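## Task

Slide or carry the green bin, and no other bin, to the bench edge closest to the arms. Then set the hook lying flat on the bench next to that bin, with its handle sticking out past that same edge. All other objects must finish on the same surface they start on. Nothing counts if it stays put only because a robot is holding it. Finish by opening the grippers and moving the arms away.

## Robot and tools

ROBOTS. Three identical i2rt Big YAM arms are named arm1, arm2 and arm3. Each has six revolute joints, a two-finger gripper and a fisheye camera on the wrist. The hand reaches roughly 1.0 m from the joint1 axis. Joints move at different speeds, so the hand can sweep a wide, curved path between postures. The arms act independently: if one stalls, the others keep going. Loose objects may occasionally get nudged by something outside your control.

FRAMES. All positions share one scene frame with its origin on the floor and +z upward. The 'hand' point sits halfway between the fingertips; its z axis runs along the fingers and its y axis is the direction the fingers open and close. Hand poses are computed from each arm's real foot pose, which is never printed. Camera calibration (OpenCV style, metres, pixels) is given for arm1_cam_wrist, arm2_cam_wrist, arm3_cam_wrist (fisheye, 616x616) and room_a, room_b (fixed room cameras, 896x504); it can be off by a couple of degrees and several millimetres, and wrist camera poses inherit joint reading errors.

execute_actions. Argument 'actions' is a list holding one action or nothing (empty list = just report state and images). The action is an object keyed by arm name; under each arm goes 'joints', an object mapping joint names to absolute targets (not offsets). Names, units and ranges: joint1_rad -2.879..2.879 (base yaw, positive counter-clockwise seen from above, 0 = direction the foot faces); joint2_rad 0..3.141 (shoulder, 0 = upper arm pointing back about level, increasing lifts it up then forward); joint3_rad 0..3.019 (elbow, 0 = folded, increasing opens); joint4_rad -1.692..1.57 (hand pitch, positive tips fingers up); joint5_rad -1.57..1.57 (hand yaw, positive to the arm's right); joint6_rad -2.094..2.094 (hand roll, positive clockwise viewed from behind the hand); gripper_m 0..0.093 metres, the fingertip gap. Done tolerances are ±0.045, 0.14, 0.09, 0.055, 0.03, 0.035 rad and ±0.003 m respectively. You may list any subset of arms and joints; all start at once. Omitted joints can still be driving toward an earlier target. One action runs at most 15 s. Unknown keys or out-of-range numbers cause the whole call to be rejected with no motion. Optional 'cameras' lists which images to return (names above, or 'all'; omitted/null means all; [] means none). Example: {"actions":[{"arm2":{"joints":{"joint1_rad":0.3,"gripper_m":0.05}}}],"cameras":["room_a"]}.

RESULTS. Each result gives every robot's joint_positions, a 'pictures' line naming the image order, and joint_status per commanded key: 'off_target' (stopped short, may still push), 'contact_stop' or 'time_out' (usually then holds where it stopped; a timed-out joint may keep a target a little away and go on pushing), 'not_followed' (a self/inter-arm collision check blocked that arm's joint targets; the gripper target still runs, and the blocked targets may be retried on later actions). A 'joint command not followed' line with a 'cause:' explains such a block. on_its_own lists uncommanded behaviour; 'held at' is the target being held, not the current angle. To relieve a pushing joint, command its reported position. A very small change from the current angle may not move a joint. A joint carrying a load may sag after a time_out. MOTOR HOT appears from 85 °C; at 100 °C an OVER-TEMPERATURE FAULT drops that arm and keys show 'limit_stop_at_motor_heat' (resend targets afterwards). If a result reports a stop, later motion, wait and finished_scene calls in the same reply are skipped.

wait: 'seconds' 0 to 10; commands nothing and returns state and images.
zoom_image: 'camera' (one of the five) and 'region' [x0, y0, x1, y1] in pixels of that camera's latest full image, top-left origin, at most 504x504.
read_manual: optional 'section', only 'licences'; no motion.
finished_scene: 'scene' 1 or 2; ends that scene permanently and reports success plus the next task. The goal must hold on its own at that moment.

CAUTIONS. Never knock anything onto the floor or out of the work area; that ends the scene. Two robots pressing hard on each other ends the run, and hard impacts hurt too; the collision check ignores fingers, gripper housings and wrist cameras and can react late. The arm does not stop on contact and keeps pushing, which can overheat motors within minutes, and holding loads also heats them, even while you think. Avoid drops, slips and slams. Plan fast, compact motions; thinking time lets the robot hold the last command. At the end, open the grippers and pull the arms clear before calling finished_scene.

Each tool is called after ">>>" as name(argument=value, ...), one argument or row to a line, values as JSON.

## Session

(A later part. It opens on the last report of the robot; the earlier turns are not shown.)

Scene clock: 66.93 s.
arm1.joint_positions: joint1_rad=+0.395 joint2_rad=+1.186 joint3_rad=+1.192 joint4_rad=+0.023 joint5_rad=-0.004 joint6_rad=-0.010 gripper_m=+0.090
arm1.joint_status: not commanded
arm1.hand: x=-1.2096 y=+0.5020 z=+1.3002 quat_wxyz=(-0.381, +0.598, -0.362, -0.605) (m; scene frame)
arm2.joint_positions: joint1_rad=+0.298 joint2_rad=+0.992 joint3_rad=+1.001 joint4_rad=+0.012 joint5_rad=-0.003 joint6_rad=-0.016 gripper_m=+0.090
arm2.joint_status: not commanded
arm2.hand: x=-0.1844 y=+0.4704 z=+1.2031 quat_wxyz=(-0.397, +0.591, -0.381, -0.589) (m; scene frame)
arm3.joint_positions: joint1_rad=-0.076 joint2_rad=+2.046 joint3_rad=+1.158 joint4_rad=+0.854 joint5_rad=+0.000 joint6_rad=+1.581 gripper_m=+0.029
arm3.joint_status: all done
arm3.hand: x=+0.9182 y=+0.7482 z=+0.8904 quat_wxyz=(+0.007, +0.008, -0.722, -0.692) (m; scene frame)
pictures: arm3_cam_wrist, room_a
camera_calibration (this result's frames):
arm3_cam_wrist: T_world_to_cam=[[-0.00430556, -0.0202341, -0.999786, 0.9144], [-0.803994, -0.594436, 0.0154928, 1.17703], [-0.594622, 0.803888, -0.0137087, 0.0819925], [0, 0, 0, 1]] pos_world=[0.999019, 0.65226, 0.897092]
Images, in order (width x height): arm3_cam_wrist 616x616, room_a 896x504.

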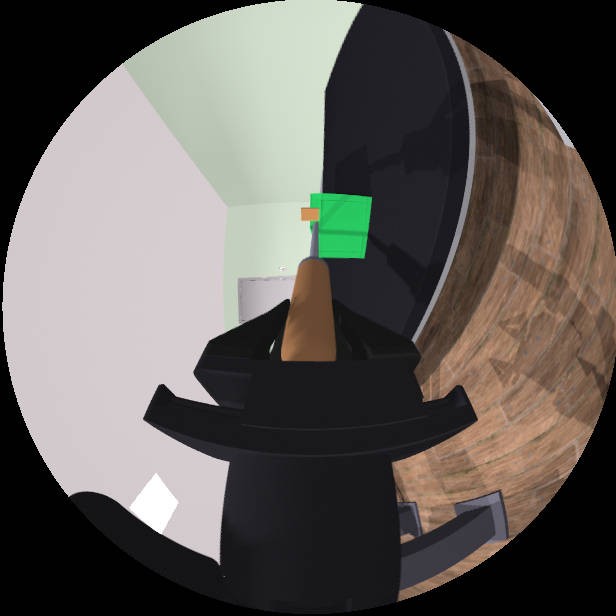

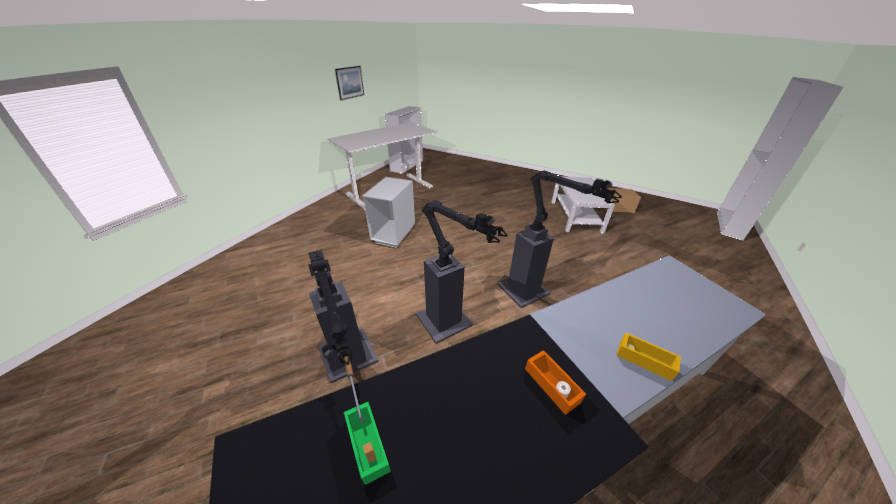

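Going well.

>>> execute_actions(
  actions=[
    {"arm3":{"joints":{"joint2_rad":1.914,"joint3_rad":1.011,"joint4_rad":0.985}}},
  ],
  cameras=[],
)

>>> execute_actions(
  actions=[
    {"arm3":{"joints":{"joint2_rad":1.834,"joint3_rad":0.858,"joint4_rad":1.058}}},
  ],
  cameras=[],
)

>>> execute_actions(
  actions=[
    {"arm3":{"joints":{"joint2_rad":1.757,"joint3_rad":0.712,"joint4_rad":1.127}}},
  ],
  cameras=["arm3_cam_wrist","room_a","arm2_cam_wrist"],
)

>>> zoom_image(
  camera="arm3_cam_wrist",
  region=[280, 150, 440, 300],
)

Scene clock: 67.90 s.
arm1.joint_positions: joint1_rad=+0.395 joint2_rad=+1.186 joint3_rad=+1.192 joint4_rad=+0.023 joint5_rad=-0.004 joint6_rad=-0.010 gripper_m=+0.090
arm1.joint_status: not commanded
arm1.hand: x=-1.2096 y=+0.5020 z=+1.3002 quat_wxyz=(-0.381, +0.598, -0.362, -0.605) (m; scene frame)
arm2.joint_positions: joint1_rad=+0.298 joint2_rad=+0.992 joint3_rad=+1.001 joint4_rad=+0.012 joint5_rad=-0.003 joint6_rad=-0.016 gripper_m=+0.090
arm2.joint_status: not commanded
arm2.hand: x=-0.1844 y=+0.4704 z=+1.2031 quat_wxyz=(-0.397, +0.591, -0.381, -0.589) (m; scene frame)
arm3.joint_positions: joint1_rad=-0.076 joint2_rad=+1.959 joint3_rad=+0.995 joint4_rad=+0.931 joint5_rad=+0.000 joint6_rad=+1.581 gripper_m=+0.029
arm3.joint_status: all done
arm3.hand: x=+0.9193 y=+0.6977 z=+0.8928 quat_wxyz=(+0.007, +0.008, -0.721, -0.693) (m; scene frame)
pictures: none
No camera images: the call's "cameras" was empty. Leave "cameras" out to get every camera's image.

Scene clock: 68.73 s.
arm1.joint_positions: joint1_rad=+0.395 joint2_rad=+1.186 joint3_rad=+1.192 joint4_rad=+0.023 joint5_rad=-0.004 joint6_rad=-0.010 gripper_m=+0.090
arm1.joint_status: not commanded
arm1.hand: x=-1.2096 y=+0.5020 z=+1.3002 quat_wxyz=(-0.381, +0.598, -0.362, -0.605) (m; scene frame)
arm2.joint_positions: joint1_rad=+0.298 joint2_rad=+0.992 joint3_rad=+1.001 joint4_rad=+0.012 joint5_rad=-0.003 joint6_rad=-0.016 gripper_m=+0.090
arm2.joint_status: not commanded
arm2.hand: x=-0.1844 y=+0.4704 z=+1.2031 quat_wxyz=(-0.397, +0.591, -0.381, -0.589) (m; scene frame)
arm3.joint_positions: joint1_rad=-0.076 joint2_rad=+1.875 joint3_rad=+0.842 joint4_rad=+1.004 joint5_rad=+0.000 joint6_rad=+1.581 gripper_m=+0.029
arm3.joint_status: all done
arm3.hand: x=+0.9204 y=+0.6476 z=+0.8960 quat_wxyz=(+0.007, +0.008, -0.720, -0.694) (m; scene frame)
pictures: none
No camera images: the call's "cameras" was empty. Leave "cameras" out to get every camera's image.

Scene clock: 69.57 s.
arm1.joint_positions: joint1_rad=+0.395 joint2_rad=+1.186 joint3_rad=+1.192 joint4_rad=+0.023 joint5_rad=-0.004 joint6_rad=-0.010 gripper_m=+0.090
arm1.joint_status: not commanded
arm1.hand: x=-1.2096 y=+0.5020 z=+1.3002 quat_wxyz=(-0.381, +0.598, -0.362, -0.605) (m; scene frame)
arm2.joint_positions: joint1_rad=+0.298 joint2_rad=+0.992 joint3_rad=+1.001 joint4_rad=+0.012 joint5_rad=-0.003 joint6_rad=-0.016 gripper_m=+0.090
arm2.joint_status: not commanded
arm2.hand: x=-0.1844 y=+0.4704 z=+1.2031 quat_wxyz=(-0.397, +0.591, -0.381, -0.589) (m; scene frame)
arm3.joint_positions: joint1_rad=-0.076 joint2_rad=+1.794 joint3_rad=+0.696 joint4_rad=+1.073 joint5_rad=+0.000 joint6_rad=+1.581 gripper_m=+0.029
arm3.joint_status: all done
arm3.hand: x=+0.9215 y=+0.5975 z=+0.8979 quat_wxyz=(+0.007, +0.008, -0.719, -0.695) (m; scene frame)
pictures: arm2_cam_wrist, arm3_cam_wrist, room_a
camera_calibration (this result's frames):
arm2_cam_wrist: T_world_to_cam=[[0.919846, 0.392101, 0.0118401, -0.0297105], [0.231004, -0.517034, -0.824205, 1.2812], [-0.31705, 0.760876, -0.566168, 0.386589], [0, 0, 0, 1]] pos_world=[-0.146065, 0.379927, 1.2752]
arm3_cam_wrist: T_world_to_cam=[[-0.00447716, -0.0126085, -0.99991, 0.914602], [-0.803939, -0.594608, 0.0110975, 1.09399], [-0.594694, 0.803917, -0.00747434, 0.199709], [0, 0, 0, 1]] pos_world=[1.00236, 0.501477, 0.903872]
Images, in order (width x height): arm2_cam_wrist 616x616, arm3_cam_wrist 616x616, room_a 896x504.

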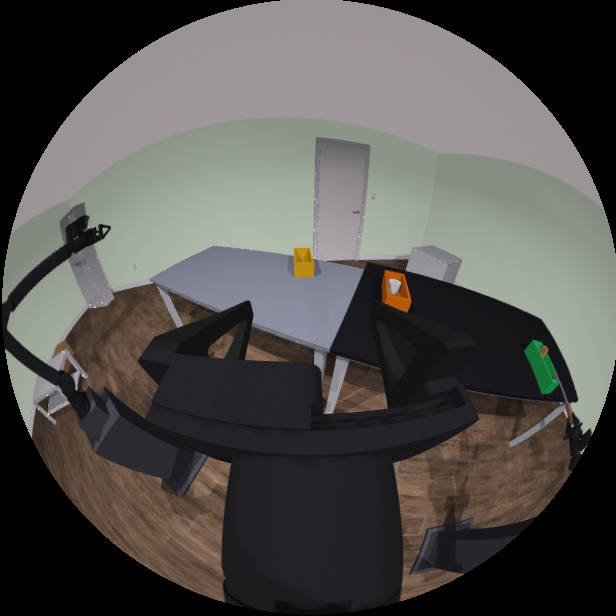

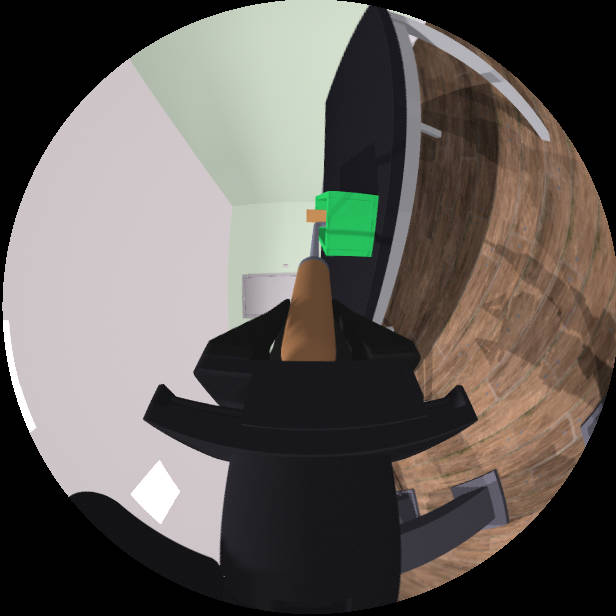

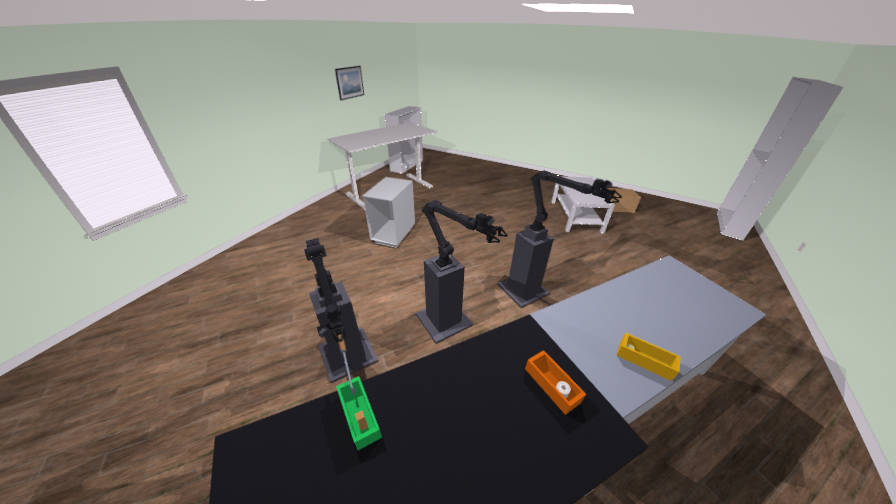

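Region (280, 150, 440, 300) of arm3_cam_wrist's 616x616 image, scaled by 3.150, with more detail than that image has; it fills the top 472 rows of this view, and the rest is white.

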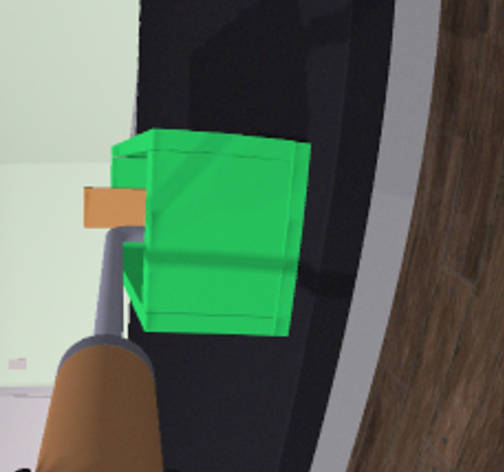

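>>> execute_actions(
  actions=[
    {"arm3":{"joints":{"joint2_rad":1.707,"joint3_rad":0.621,"joint4_rad":1.168}}},
  ],
  cameras=["arm3_cam_wrist","room_b"],
)

>>> zoom_image(
  camera="arm3_cam_wrist",
  region=[280, 150, 440, 300],
)

>>> zoom_image(
  camera="room_b",
  region=[450, 165, 560, 235],
)

Scene clock: 71.53 s.
arm1.joint_positions: joint1_rad=+0.395 joint2_rad=+1.186 joint3_rad=+1.192 joint4_rad=+0.023 joint5_rad=-0.004 joint6_rad=-0.010 gripper_m=+0.090
arm1.joint_status: not commanded
arm1.hand: x=-1.2096 y=+0.5020 z=+1.3002 quat_wxyz=(-0.381, +0.598, -0.362, -0.605) (m; scene frame)
arm2.joint_positions: joint1_rad=+0.298 joint2_rad=+0.992 joint3_rad=+1.001 joint4_rad=+0.012 joint5_rad=-0.003 joint6_rad=-0.016 gripper_m=+0.090
arm2.joint_status: not commanded
arm2.hand: x=-0.1844 y=+0.4704 z=+1.2031 quat_wxyz=(-0.397, +0.591, -0.381, -0.589) (m; scene frame)
arm3.joint_positions: joint1_rad=-0.076 joint2_rad=+1.747 joint3_rad=+0.605 joint4_rad=+1.112 joint5_rad=+0.000 joint6_rad=+1.581 gripper_m=+0.029
arm3.joint_status: joint4_rad time_out (moved +0.040 of +0.095); the others done
arm3.on_its_own: joint4_rad reads +1.112 and still pushes toward +1.168 since a time_out
arm3.hand: x=+0.9223 y=+0.5656 z=+0.8965 quat_wxyz=(+0.007, +0.008, -0.720, -0.693) (m; scene frame)
pictures: arm3_cam_wrist, room_b
camera_calibration (this result's frames):
arm3_cam_wrist: T_world_to_cam=[[-0.00438269, -0.0168027, -0.999849, 0.915012], [-0.803969, -0.594517, 0.0135151, 1.07344], [-0.594655, 0.803907, -0.0109033, 0.228826], [0, 0, 0, 1]] pos_world=[1.0031, 0.469599, 0.902862]
Images, in order (width x height): arm3_cam_wrist 616x616, room_b 896x504.

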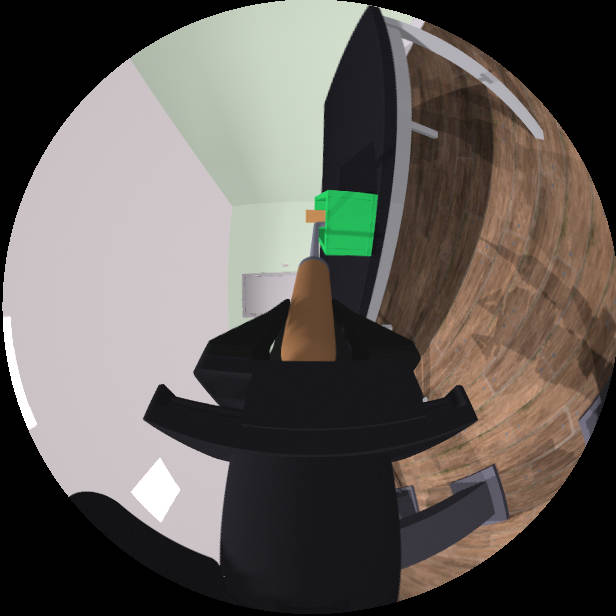

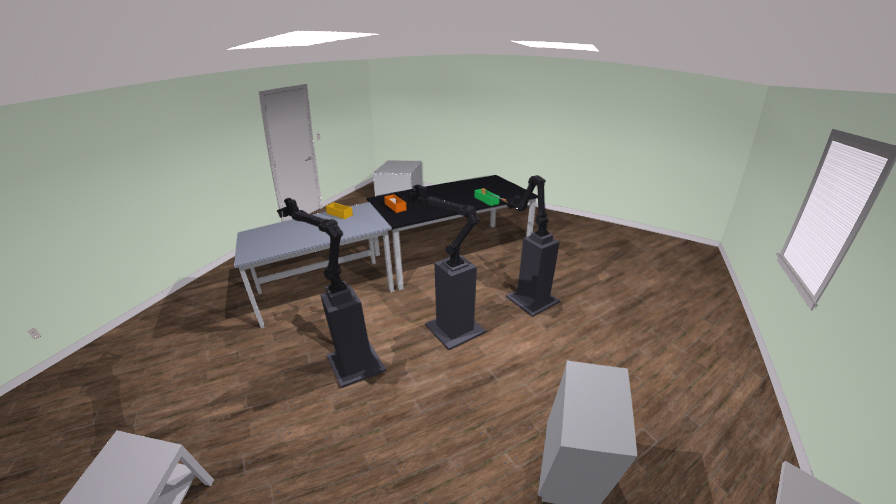

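Region (280, 150, 440, 300) of arm3_cam_wrist's 616x616 image, scaled by 3.150, with more detail than that image has; it fills the top 472 rows of this view, and the rest is white.

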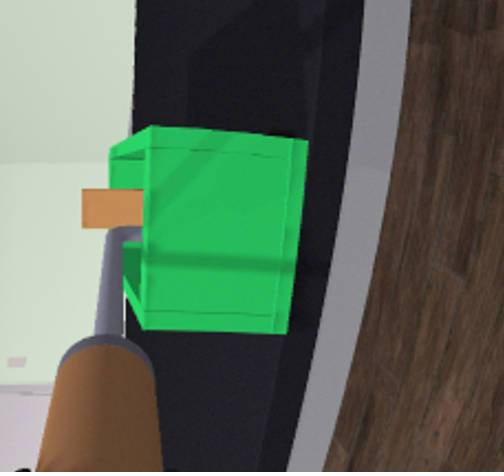

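Region (450, 165, 560, 235) of room_b's 896x504 image, scaled by 4.582, with more detail than that image has; it fills the top 321 rows of this view, and the rest is white.

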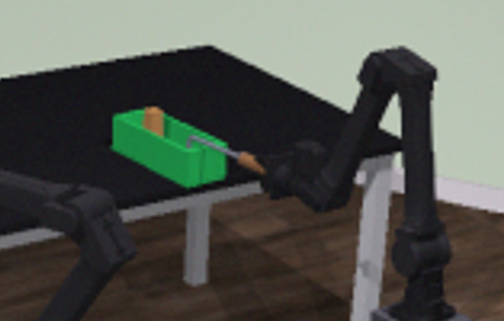

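>>> execute_actions(
  actions=[
    {"arm3":{"joints":{"joint3_rad":0.95,"joint4_rad":1.15}}},
  ],
  cameras=["arm3_cam_wrist"],
)

>>> execute_actions(
  actions=[
    {"arm3":{"joints":{"joint1_rad":0.112,"joint2_rad":1.9,"joint3_rad":1.33,"joint4_rad":1.06}}},
  ],
  cameras=[],
)

>>> execute_actions(
  actions=[
    {"arm3":{"joints":{"joint2_rad":2.17}}},
  ],
  cameras=["arm3_cam_wrist","room_a"],
)

Scene clock: 73.20 s.
arm1.joint_positions: joint1_rad=+0.395 joint2_rad=+1.186 joint3_rad=+1.192 joint4_rad=+0.023 joint5_rad=-0.004 joint6_rad=-0.010 gripper_m=+0.090
arm1.joint_status: not commanded
arm1.hand: x=-1.2096 y=+0.5020 z=+1.3002 quat_wxyz=(-0.381, +0.598, -0.362, -0.605) (m; scene frame)
arm2.joint_positions: joint1_rad=+0.298 joint2_rad=+0.992 joint3_rad=+1.001 joint4_rad=+0.012 joint5_rad=-0.003 joint6_rad=-0.016 gripper_m=+0.090
arm2.joint_status: not commanded
arm2.hand: x=-0.1844 y=+0.4704 z=+1.2031 quat_wxyz=(-0.397, +0.591, -0.381, -0.589) (m; scene frame)
arm3.joint_positions: joint1_rad=-0.076 joint2_rad=+1.735 joint3_rad=+0.907 joint4_rad=+1.112 joint5_rad=+0.000 joint6_rad=+1.582 gripper_m=+0.029
arm3.joint_status: all done
arm3.hand: x=+0.9187 y=+0.6522 z=+1.0401 quat_wxyz=(+0.010, +0.008, -0.603, -0.798) (m; scene frame)
pictures: arm3_cam_wrist
camera_calibration (this result's frames):
arm3_cam_wrist: T_world_to_cam=[[-0.0130685, 0.293359, -0.955913, 0.820041], [-0.802398, -0.573516, -0.165036, 1.29063], [-0.596647, 0.764866, 0.242886, -0.07802], [0, 0, 0, 1]] pos_world=[0.999769, 0.559309, 1.01584]
Images, in order (width x height): arm3_cam_wrist 616x616.

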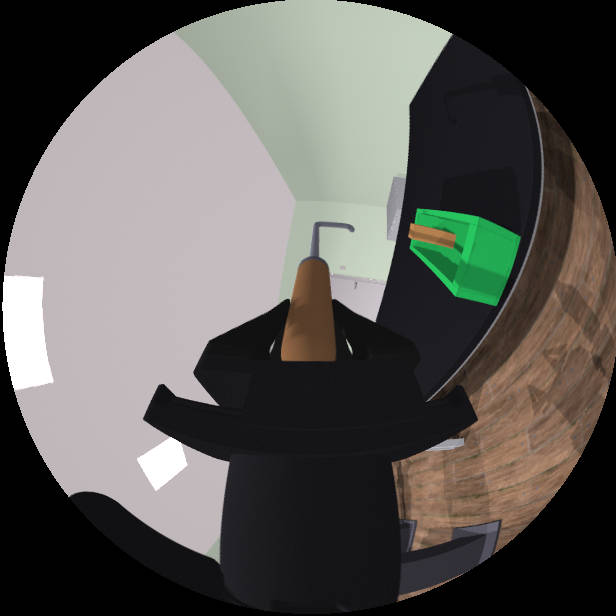

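Scene clock: 74.53 s.
arm1.joint_positions: joint1_rad=+0.395 joint2_rad=+1.186 joint3_rad=+1.192 joint4_rad=+0.023 joint5_rad=-0.004 joint6_rad=-0.010 gripper_m=+0.090
arm1.joint_status: not commanded
arm1.hand: x=-1.2096 y=+0.5020 z=+1.3002 quat_wxyz=(-0.381, +0.598, -0.362, -0.605) (m; scene frame)
arm2.joint_positions: joint1_rad=+0.298 joint2_rad=+0.992 joint3_rad=+1.001 joint4_rad=+0.012 joint5_rad=-0.003 joint6_rad=-0.016 gripper_m=+0.090
arm2.joint_status: not commanded
arm2.hand: x=-0.1844 y=+0.4704 z=+1.2031 quat_wxyz=(-0.397, +0.591, -0.381, -0.589) (m; scene frame)
arm3.joint_positions: joint1_rad=+0.111 joint2_rad=+1.945 joint3_rad=+1.264 joint4_rad=+1.032 joint5_rad=+0.001 joint6_rad=+1.583 gripper_m=+0.029
arm3.joint_status: all done
arm3.hand: x=+0.7765 y=+0.7421 z=+1.0599 quat_wxyz=(+0.088, +0.061, -0.573, -0.813) (m; scene frame)
pictures: none
No camera images: the call's "cameras" was empty. Leave "cameras" out to get every camera's image.

Scene clock: 75.80 s.
arm1.joint_positions: joint1_rad=+0.395 joint2_rad=+1.186 joint3_rad=+1.192 joint4_rad=+0.023 joint5_rad=-0.004 joint6_rad=-0.010 gripper_m=+0.090
arm1.joint_status: not commanded
arm1.hand: x=-1.2096 y=+0.5020 z=+1.3002 quat_wxyz=(-0.381, +0.598, -0.362, -0.605) (m; scene frame)
arm2.joint_positions: joint1_rad=+0.298 joint2_rad=+0.992 joint3_rad=+1.001 joint4_rad=+0.012 joint5_rad=-0.003 joint6_rad=-0.016 gripper_m=+0.090
arm2.joint_status: not commanded
arm2.hand: x=-0.1844 y=+0.4704 z=+1.2031 quat_wxyz=(-0.397, +0.591, -0.381, -0.589) (m; scene frame)
arm3.joint_positions: joint1_rad=+0.111 joint2_rad=+2.223 joint3_rad=+1.286 joint4_rad=+1.028 joint5_rad=+0.000 joint6_rad=+1.583 gripper_m=+0.029
arm3.joint_status: all done
arm3.hand: x=+0.7734 y=+0.7657 z=+0.8619 quat_wxyz=(+0.078, +0.070, -0.674, -0.731) (m; scene frame)
pictures: arm3_cam_wrist, room_a
camera_calibration (this result's frames):
arm3_cam_wrist: T_world_to_cam=[[-0.029575, 0.0987953, -0.994668, 0.809627], [-0.678788, -0.732451, -0.0525679, 1.13895], [-0.733739, 0.673614, 0.0887232, 0.100511], [0, 0, 0, 1]] pos_world=[0.870801, 0.686535, 0.856265]
Images, in order (width x height): arm3_cam_wrist 616x616, room_a 896x504.

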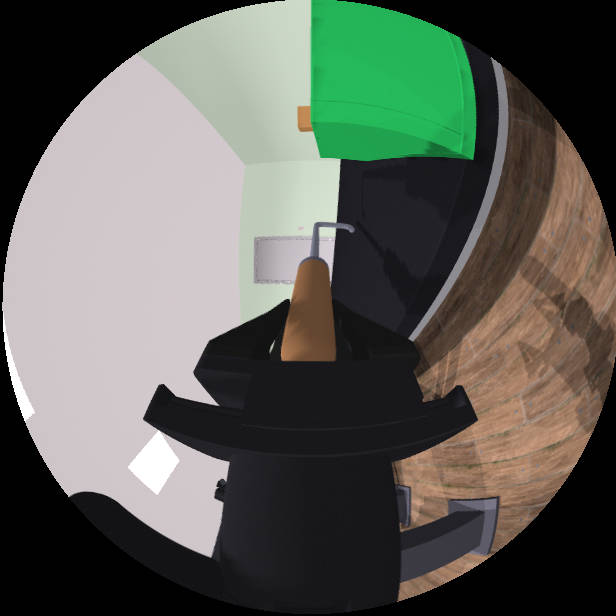

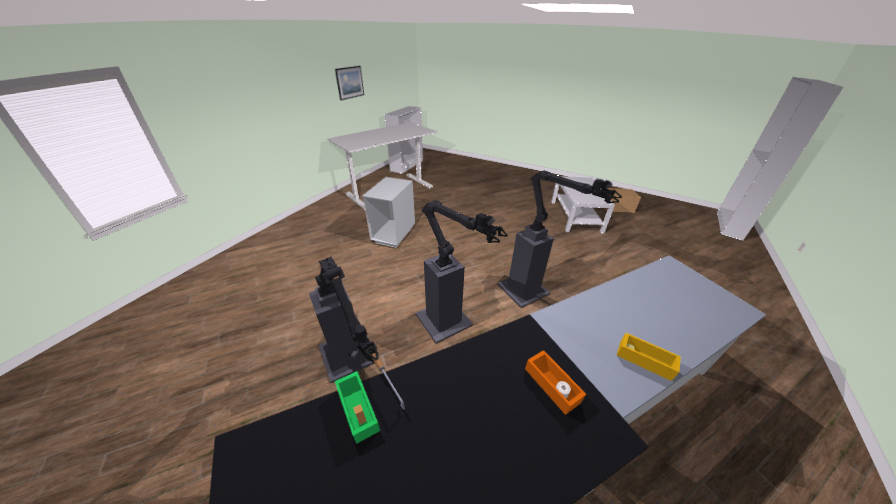

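>>> execute_actions(
  actions=[
    {"arm3":{"joints":{"joint2_rad":2.22,"joint6_rad":0.75}}},
  ],
  cameras=[],
)

>>> execute_actions(
  actions=[
    {"arm3":{"joints":{"joint2_rad":2.27,"joint6_rad":-0.01}}},
  ],
  cameras=["arm3_cam_wrist"],
)

Scene clock: 77.83 s.
arm1.joint_positions: joint1_rad=+0.395 joint2_rad=+1.186 joint3_rad=+1.192 joint4_rad=+0.023 joint5_rad=-0.004 joint6_rad=-0.010 gripper_m=+0.090
arm1.joint_status: not commanded
arm1.hand: x=-1.2096 y=+0.5020 z=+1.3002 quat_wxyz=(-0.381, +0.598, -0.362, -0.605) (m; scene frame)
arm2.joint_positions: joint1_rad=+0.298 joint2_rad=+0.992 joint3_rad=+1.001 joint4_rad=+0.012 joint5_rad=-0.003 joint6_rad=-0.016 gripper_m=+0.090
arm2.joint_status: not commanded
arm2.hand: x=-0.1844 y=+0.4704 z=+1.2031 quat_wxyz=(-0.397, +0.591, -0.381, -0.589) (m; scene frame)
arm3.joint_positions: joint1_rad=+0.111 joint2_rad=+2.236 joint3_rad=+1.286 joint4_rad=+1.028 joint5_rad=-0.001 joint6_rad=+0.759 gripper_m=+0.029
arm3.joint_status: all done
arm3.hand: x=+0.7734 y=+0.7652 z=+0.8515 quat_wxyz=(-0.219, +0.337, -0.594, -0.697) (m; scene frame)
pictures: none
No camera images: the call's "cameras" was empty. Leave "cameras" out to get every camera's image.

Scene clock: 79.53 s.
arm1.joint_positions: joint1_rad=+0.395 joint2_rad=+1.186 joint3_rad=+1.192 joint4_rad=+0.023 joint5_rad=-0.004 joint6_rad=-0.010 gripper_m=+0.090
arm1.joint_status: not commanded
arm1.hand: x=-1.2096 y=+0.5020 z=+1.3002 quat_wxyz=(-0.381, +0.598, -0.362, -0.605) (m; scene frame)
arm2.joint_positions: joint1_rad=+0.298 joint2_rad=+0.992 joint3_rad=+1.001 joint4_rad=+0.012 joint5_rad=-0.003 joint6_rad=-0.016 gripper_m=+0.090
arm2.joint_status: not commanded
arm2.hand: x=-0.1844 y=+0.4704 z=+1.2031 quat_wxyz=(-0.397, +0.591, -0.381, -0.589) (m; scene frame)
arm3.joint_positions: joint1_rad=+0.111 joint2_rad=+2.277 joint3_rad=+1.286 joint4_rad=+1.037 joint5_rad=-0.004 joint6_rad=+0.005 gripper_m=+0.029
arm3.joint_status: all done
arm3.hand: x=+0.7736 y=+0.7627 z=+0.8230 quat_wxyz=(-0.453, +0.542, -0.434, -0.559) (m; scene frame)
pictures: arm3_cam_wrist
camera_calibration (this result's frames):
arm3_cam_wrist: T_world_to_cam=[[0.972279, 0.233822, 0.0000149343, -0.925418], [0.127906, -0.531807, -0.837151, 1.00349], [-0.195736, 0.813947, -0.546972, 0.106104], [0, 0, 0, 1]] pos_world=[0.792181, 0.66368, 0.898119]
Images, in order (width x height): arm3_cam_wrist 616x616.

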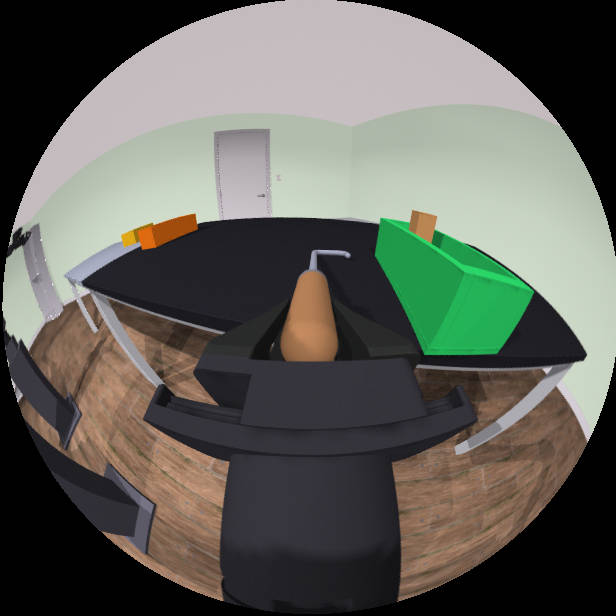

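>>> execute_actions(
  actions=[
    {"arm3":{"joints":{"joint2_rad":2.328}}},
  ],
  cameras=["arm3_cam_wrist"],
)

Scene clock: 80.43 s.
arm1.joint_positions: joint1_rad=+0.395 joint2_rad=+1.186 joint3_rad=+1.192 joint4_rad=+0.023 joint5_rad=-0.004 joint6_rad=-0.010 gripper_m=+0.090
arm1.joint_status: not commanded
arm1.hand: x=-1.2096 y=+0.5020 z=+1.3002 quat_wxyz=(-0.381, +0.598, -0.362, -0.605) (m; scene frame)
arm2.joint_positions: joint1_rad=+0.298 joint2_rad=+0.992 joint3_rad=+1.001 joint4_rad=+0.012 joint5_rad=-0.003 joint6_rad=-0.016 gripper_m=+0.090
arm2.joint_status: not commanded
arm2.hand: x=-0.1844 y=+0.4704 z=+1.2031 quat_wxyz=(-0.397, +0.591, -0.381, -0.589) (m; scene frame)
arm3.joint_positions: joint1_rad=+0.111 joint2_rad=+2.322 joint3_rad=+1.288 joint4_rad=+1.040 joint5_rad=-0.003 joint6_rad=-0.003 gripper_m=+0.029
arm3.joint_status: all done
arm3.hand: x=+0.7749 y=+0.7597 z=+0.7913 quat_wxyz=(-0.447, +0.554, -0.441, -0.546) (m; scene frame)
pictures: arm3_cam_wrist
camera_calibration (this result's frames):
arm3_cam_wrist: T_world_to_cam=[[0.972697, 0.231962, 0.00739636, -0.930661], [0.140302, -0.56235, -0.81491, 0.971185], [-0.184869, 0.793698, -0.57954, 0.124173], [0, 0, 0, 1]] pos_world=[0.791947, 0.663468, 0.870275]
Images, in order (width x height): arm3_cam_wrist 616x616.

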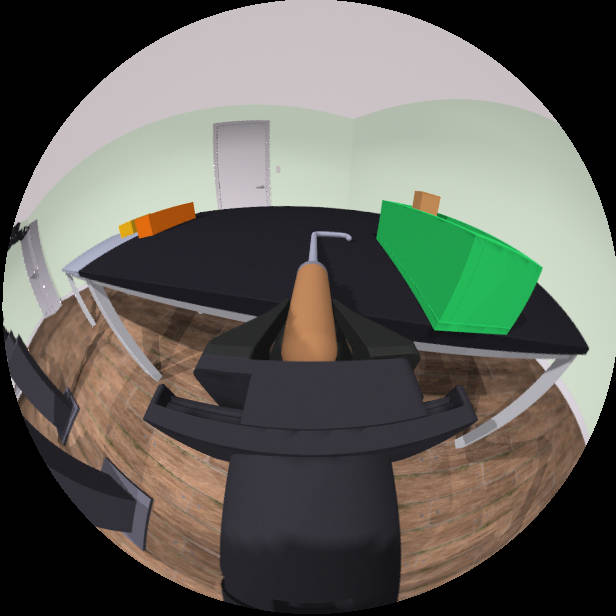

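>>> execute_actions(
  actions=[
    {"arm3":{"joints":{"gripper_m":0.07}}},
  ],
  cameras=["arm3_cam_wrist"],
)

>>> execute_actions(
  actions=[
    {"arm3":{"joints":{"joint2_rad":1.5}}},
  ],
  cameras=["room_a","arm3_cam_wrist"],
)

>>> zoom_image(
  camera="room_a",
  region=[300, 330, 460, 460],
)

Scene clock: 81.23 s.
arm1.joint_positions: joint1_rad=+0.395 joint2_rad=+1.186 joint3_rad=+1.192 joint4_rad=+0.023 joint5_rad=-0.004 joint6_rad=-0.010 gripper_m=+0.090
arm1.joint_status: not commanded
arm1.hand: x=-1.2096 y=+0.5020 z=+1.3002 quat_wxyz=(-0.381, +0.598, -0.362, -0.605) (m; scene frame)
arm2.joint_positions: joint1_rad=+0.298 joint2_rad=+0.992 joint3_rad=+1.001 joint4_rad=+0.012 joint5_rad=-0.003 joint6_rad=-0.016 gripper_m=+0.090
arm2.joint_status: not commanded
arm2.hand: x=-0.1844 y=+0.4704 z=+1.2031 quat_wxyz=(-0.397, +0.591, -0.381, -0.589) (m; scene frame)
arm3.joint_positions: joint1_rad=+0.111 joint2_rad=+2.322 joint3_rad=+1.293 joint4_rad=+1.040 joint5_rad=-0.003 joint6_rad=-0.003 gripper_m=+0.070
arm3.joint_status: all done
arm3.hand: x=+0.7745 y=+0.7613 z=+0.7935 quat_wxyz=(-0.448, +0.553, -0.440, -0.548) (m; scene frame)
pictures: arm3_cam_wrist
camera_calibration (this result's frames):
arm3_cam_wrist: T_world_to_cam=[[0.972693, 0.231973, 0.00751591, -0.930795], [0.139485, -0.558384, -0.817772, 0.973792], [-0.185505, 0.79649, -0.575493, 0.119256], [0, 0, 0, 1]] pos_world=[0.791671, 0.664683, 0.871967]
Images, in order (width x height): arm3_cam_wrist 616x616.

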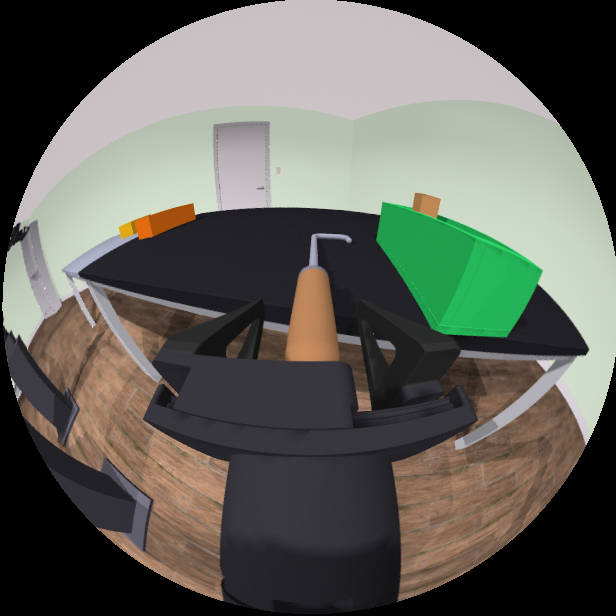

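Scene clock: 82.90 s.
arm1.joint_positions: joint1_rad=+0.395 joint2_rad=+1.186 joint3_rad=+1.192 joint4_rad=+0.023 joint5_rad=-0.004 joint6_rad=-0.010 gripper_m=+0.090
arm1.joint_status: not commanded
arm1.hand: x=-1.2096 y=+0.5020 z=+1.3002 quat_wxyz=(-0.381, +0.598, -0.362, -0.605) (m; scene frame)
arm2.joint_positions: joint1_rad=+0.298 joint2_rad=+0.992 joint3_rad=+1.001 joint4_rad=+0.012 joint5_rad=-0.003 joint6_rad=-0.016 gripper_m=+0.090
arm2.joint_status: not commanded
arm2.hand: x=-0.1844 y=+0.4704 z=+1.2031 quat_wxyz=(-0.397, +0.591, -0.381, -0.589) (m; scene frame)
arm3.joint_positions: joint1_rad=+0.111 joint2_rad=+1.493 joint3_rad=+1.319 joint4_rad=+1.060 joint5_rad=-0.003 joint6_rad=-0.003 gripper_m=+0.070
arm3.joint_status: all done
arm3.hand: x=+0.8052 y=+0.5889 z=+1.3963 quat_wxyz=(-0.594, +0.269, -0.209, -0.729) (m; scene frame)
pictures: arm3_cam_wrist, room_a
camera_calibration (this result's frames):
arm3_cam_wrist: T_world_to_cam=[[0.973937, 0.225226, 0.0268482, -0.949194], [-0.0328696, 0.257264, -0.965782, 1.2313], [-0.224426, 0.939728, 0.257962, -0.607649], [0, 0, 0, 1]] pos_world=[0.828555, 0.468039, 1.3714]
Images, in order (width x height): arm3_cam_wrist 616x616, room_a 896x504.

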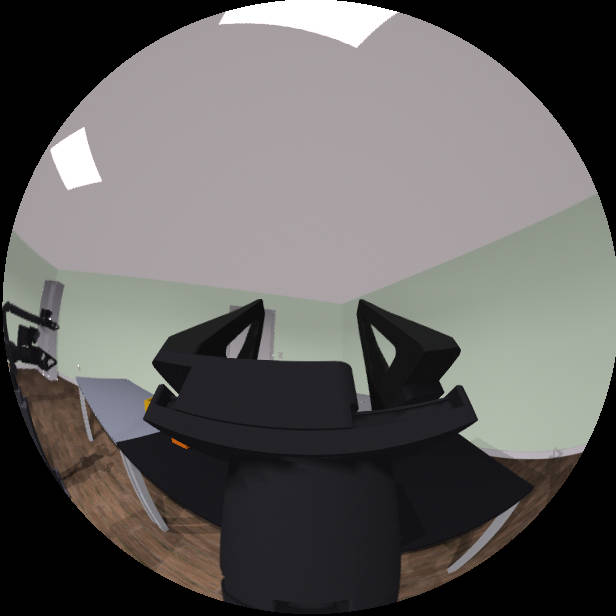

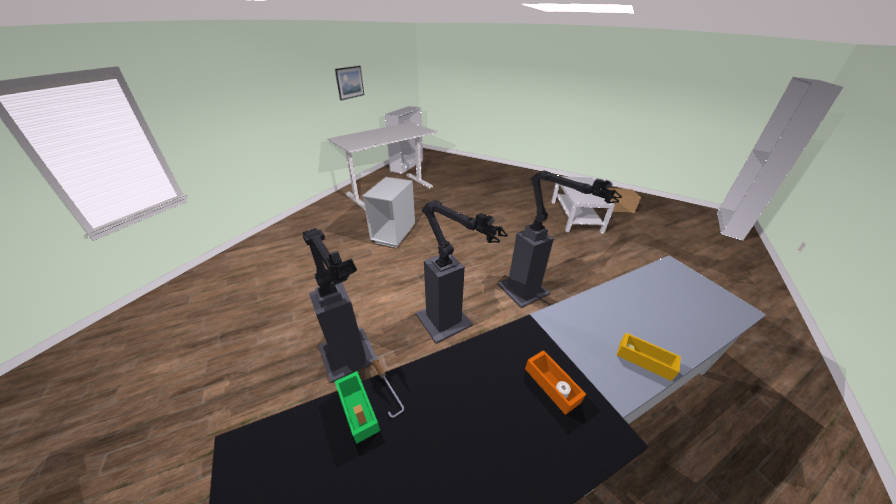

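Region (300, 330, 460, 460) of room_a's 896x504 image, scaled by 3.150, with more detail than that image has; it fills the top 410 rows of this view, and the rest is white.

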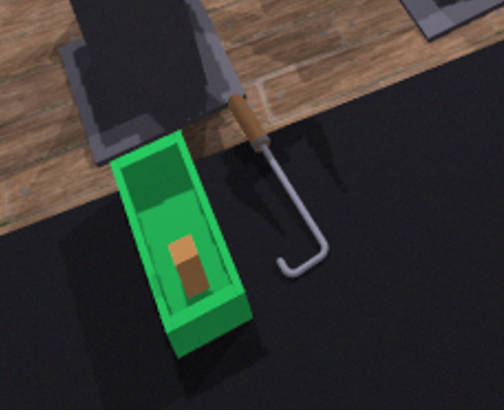

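>>> finished_scene(
  scene=1,
)

The scene is finished: the task was done.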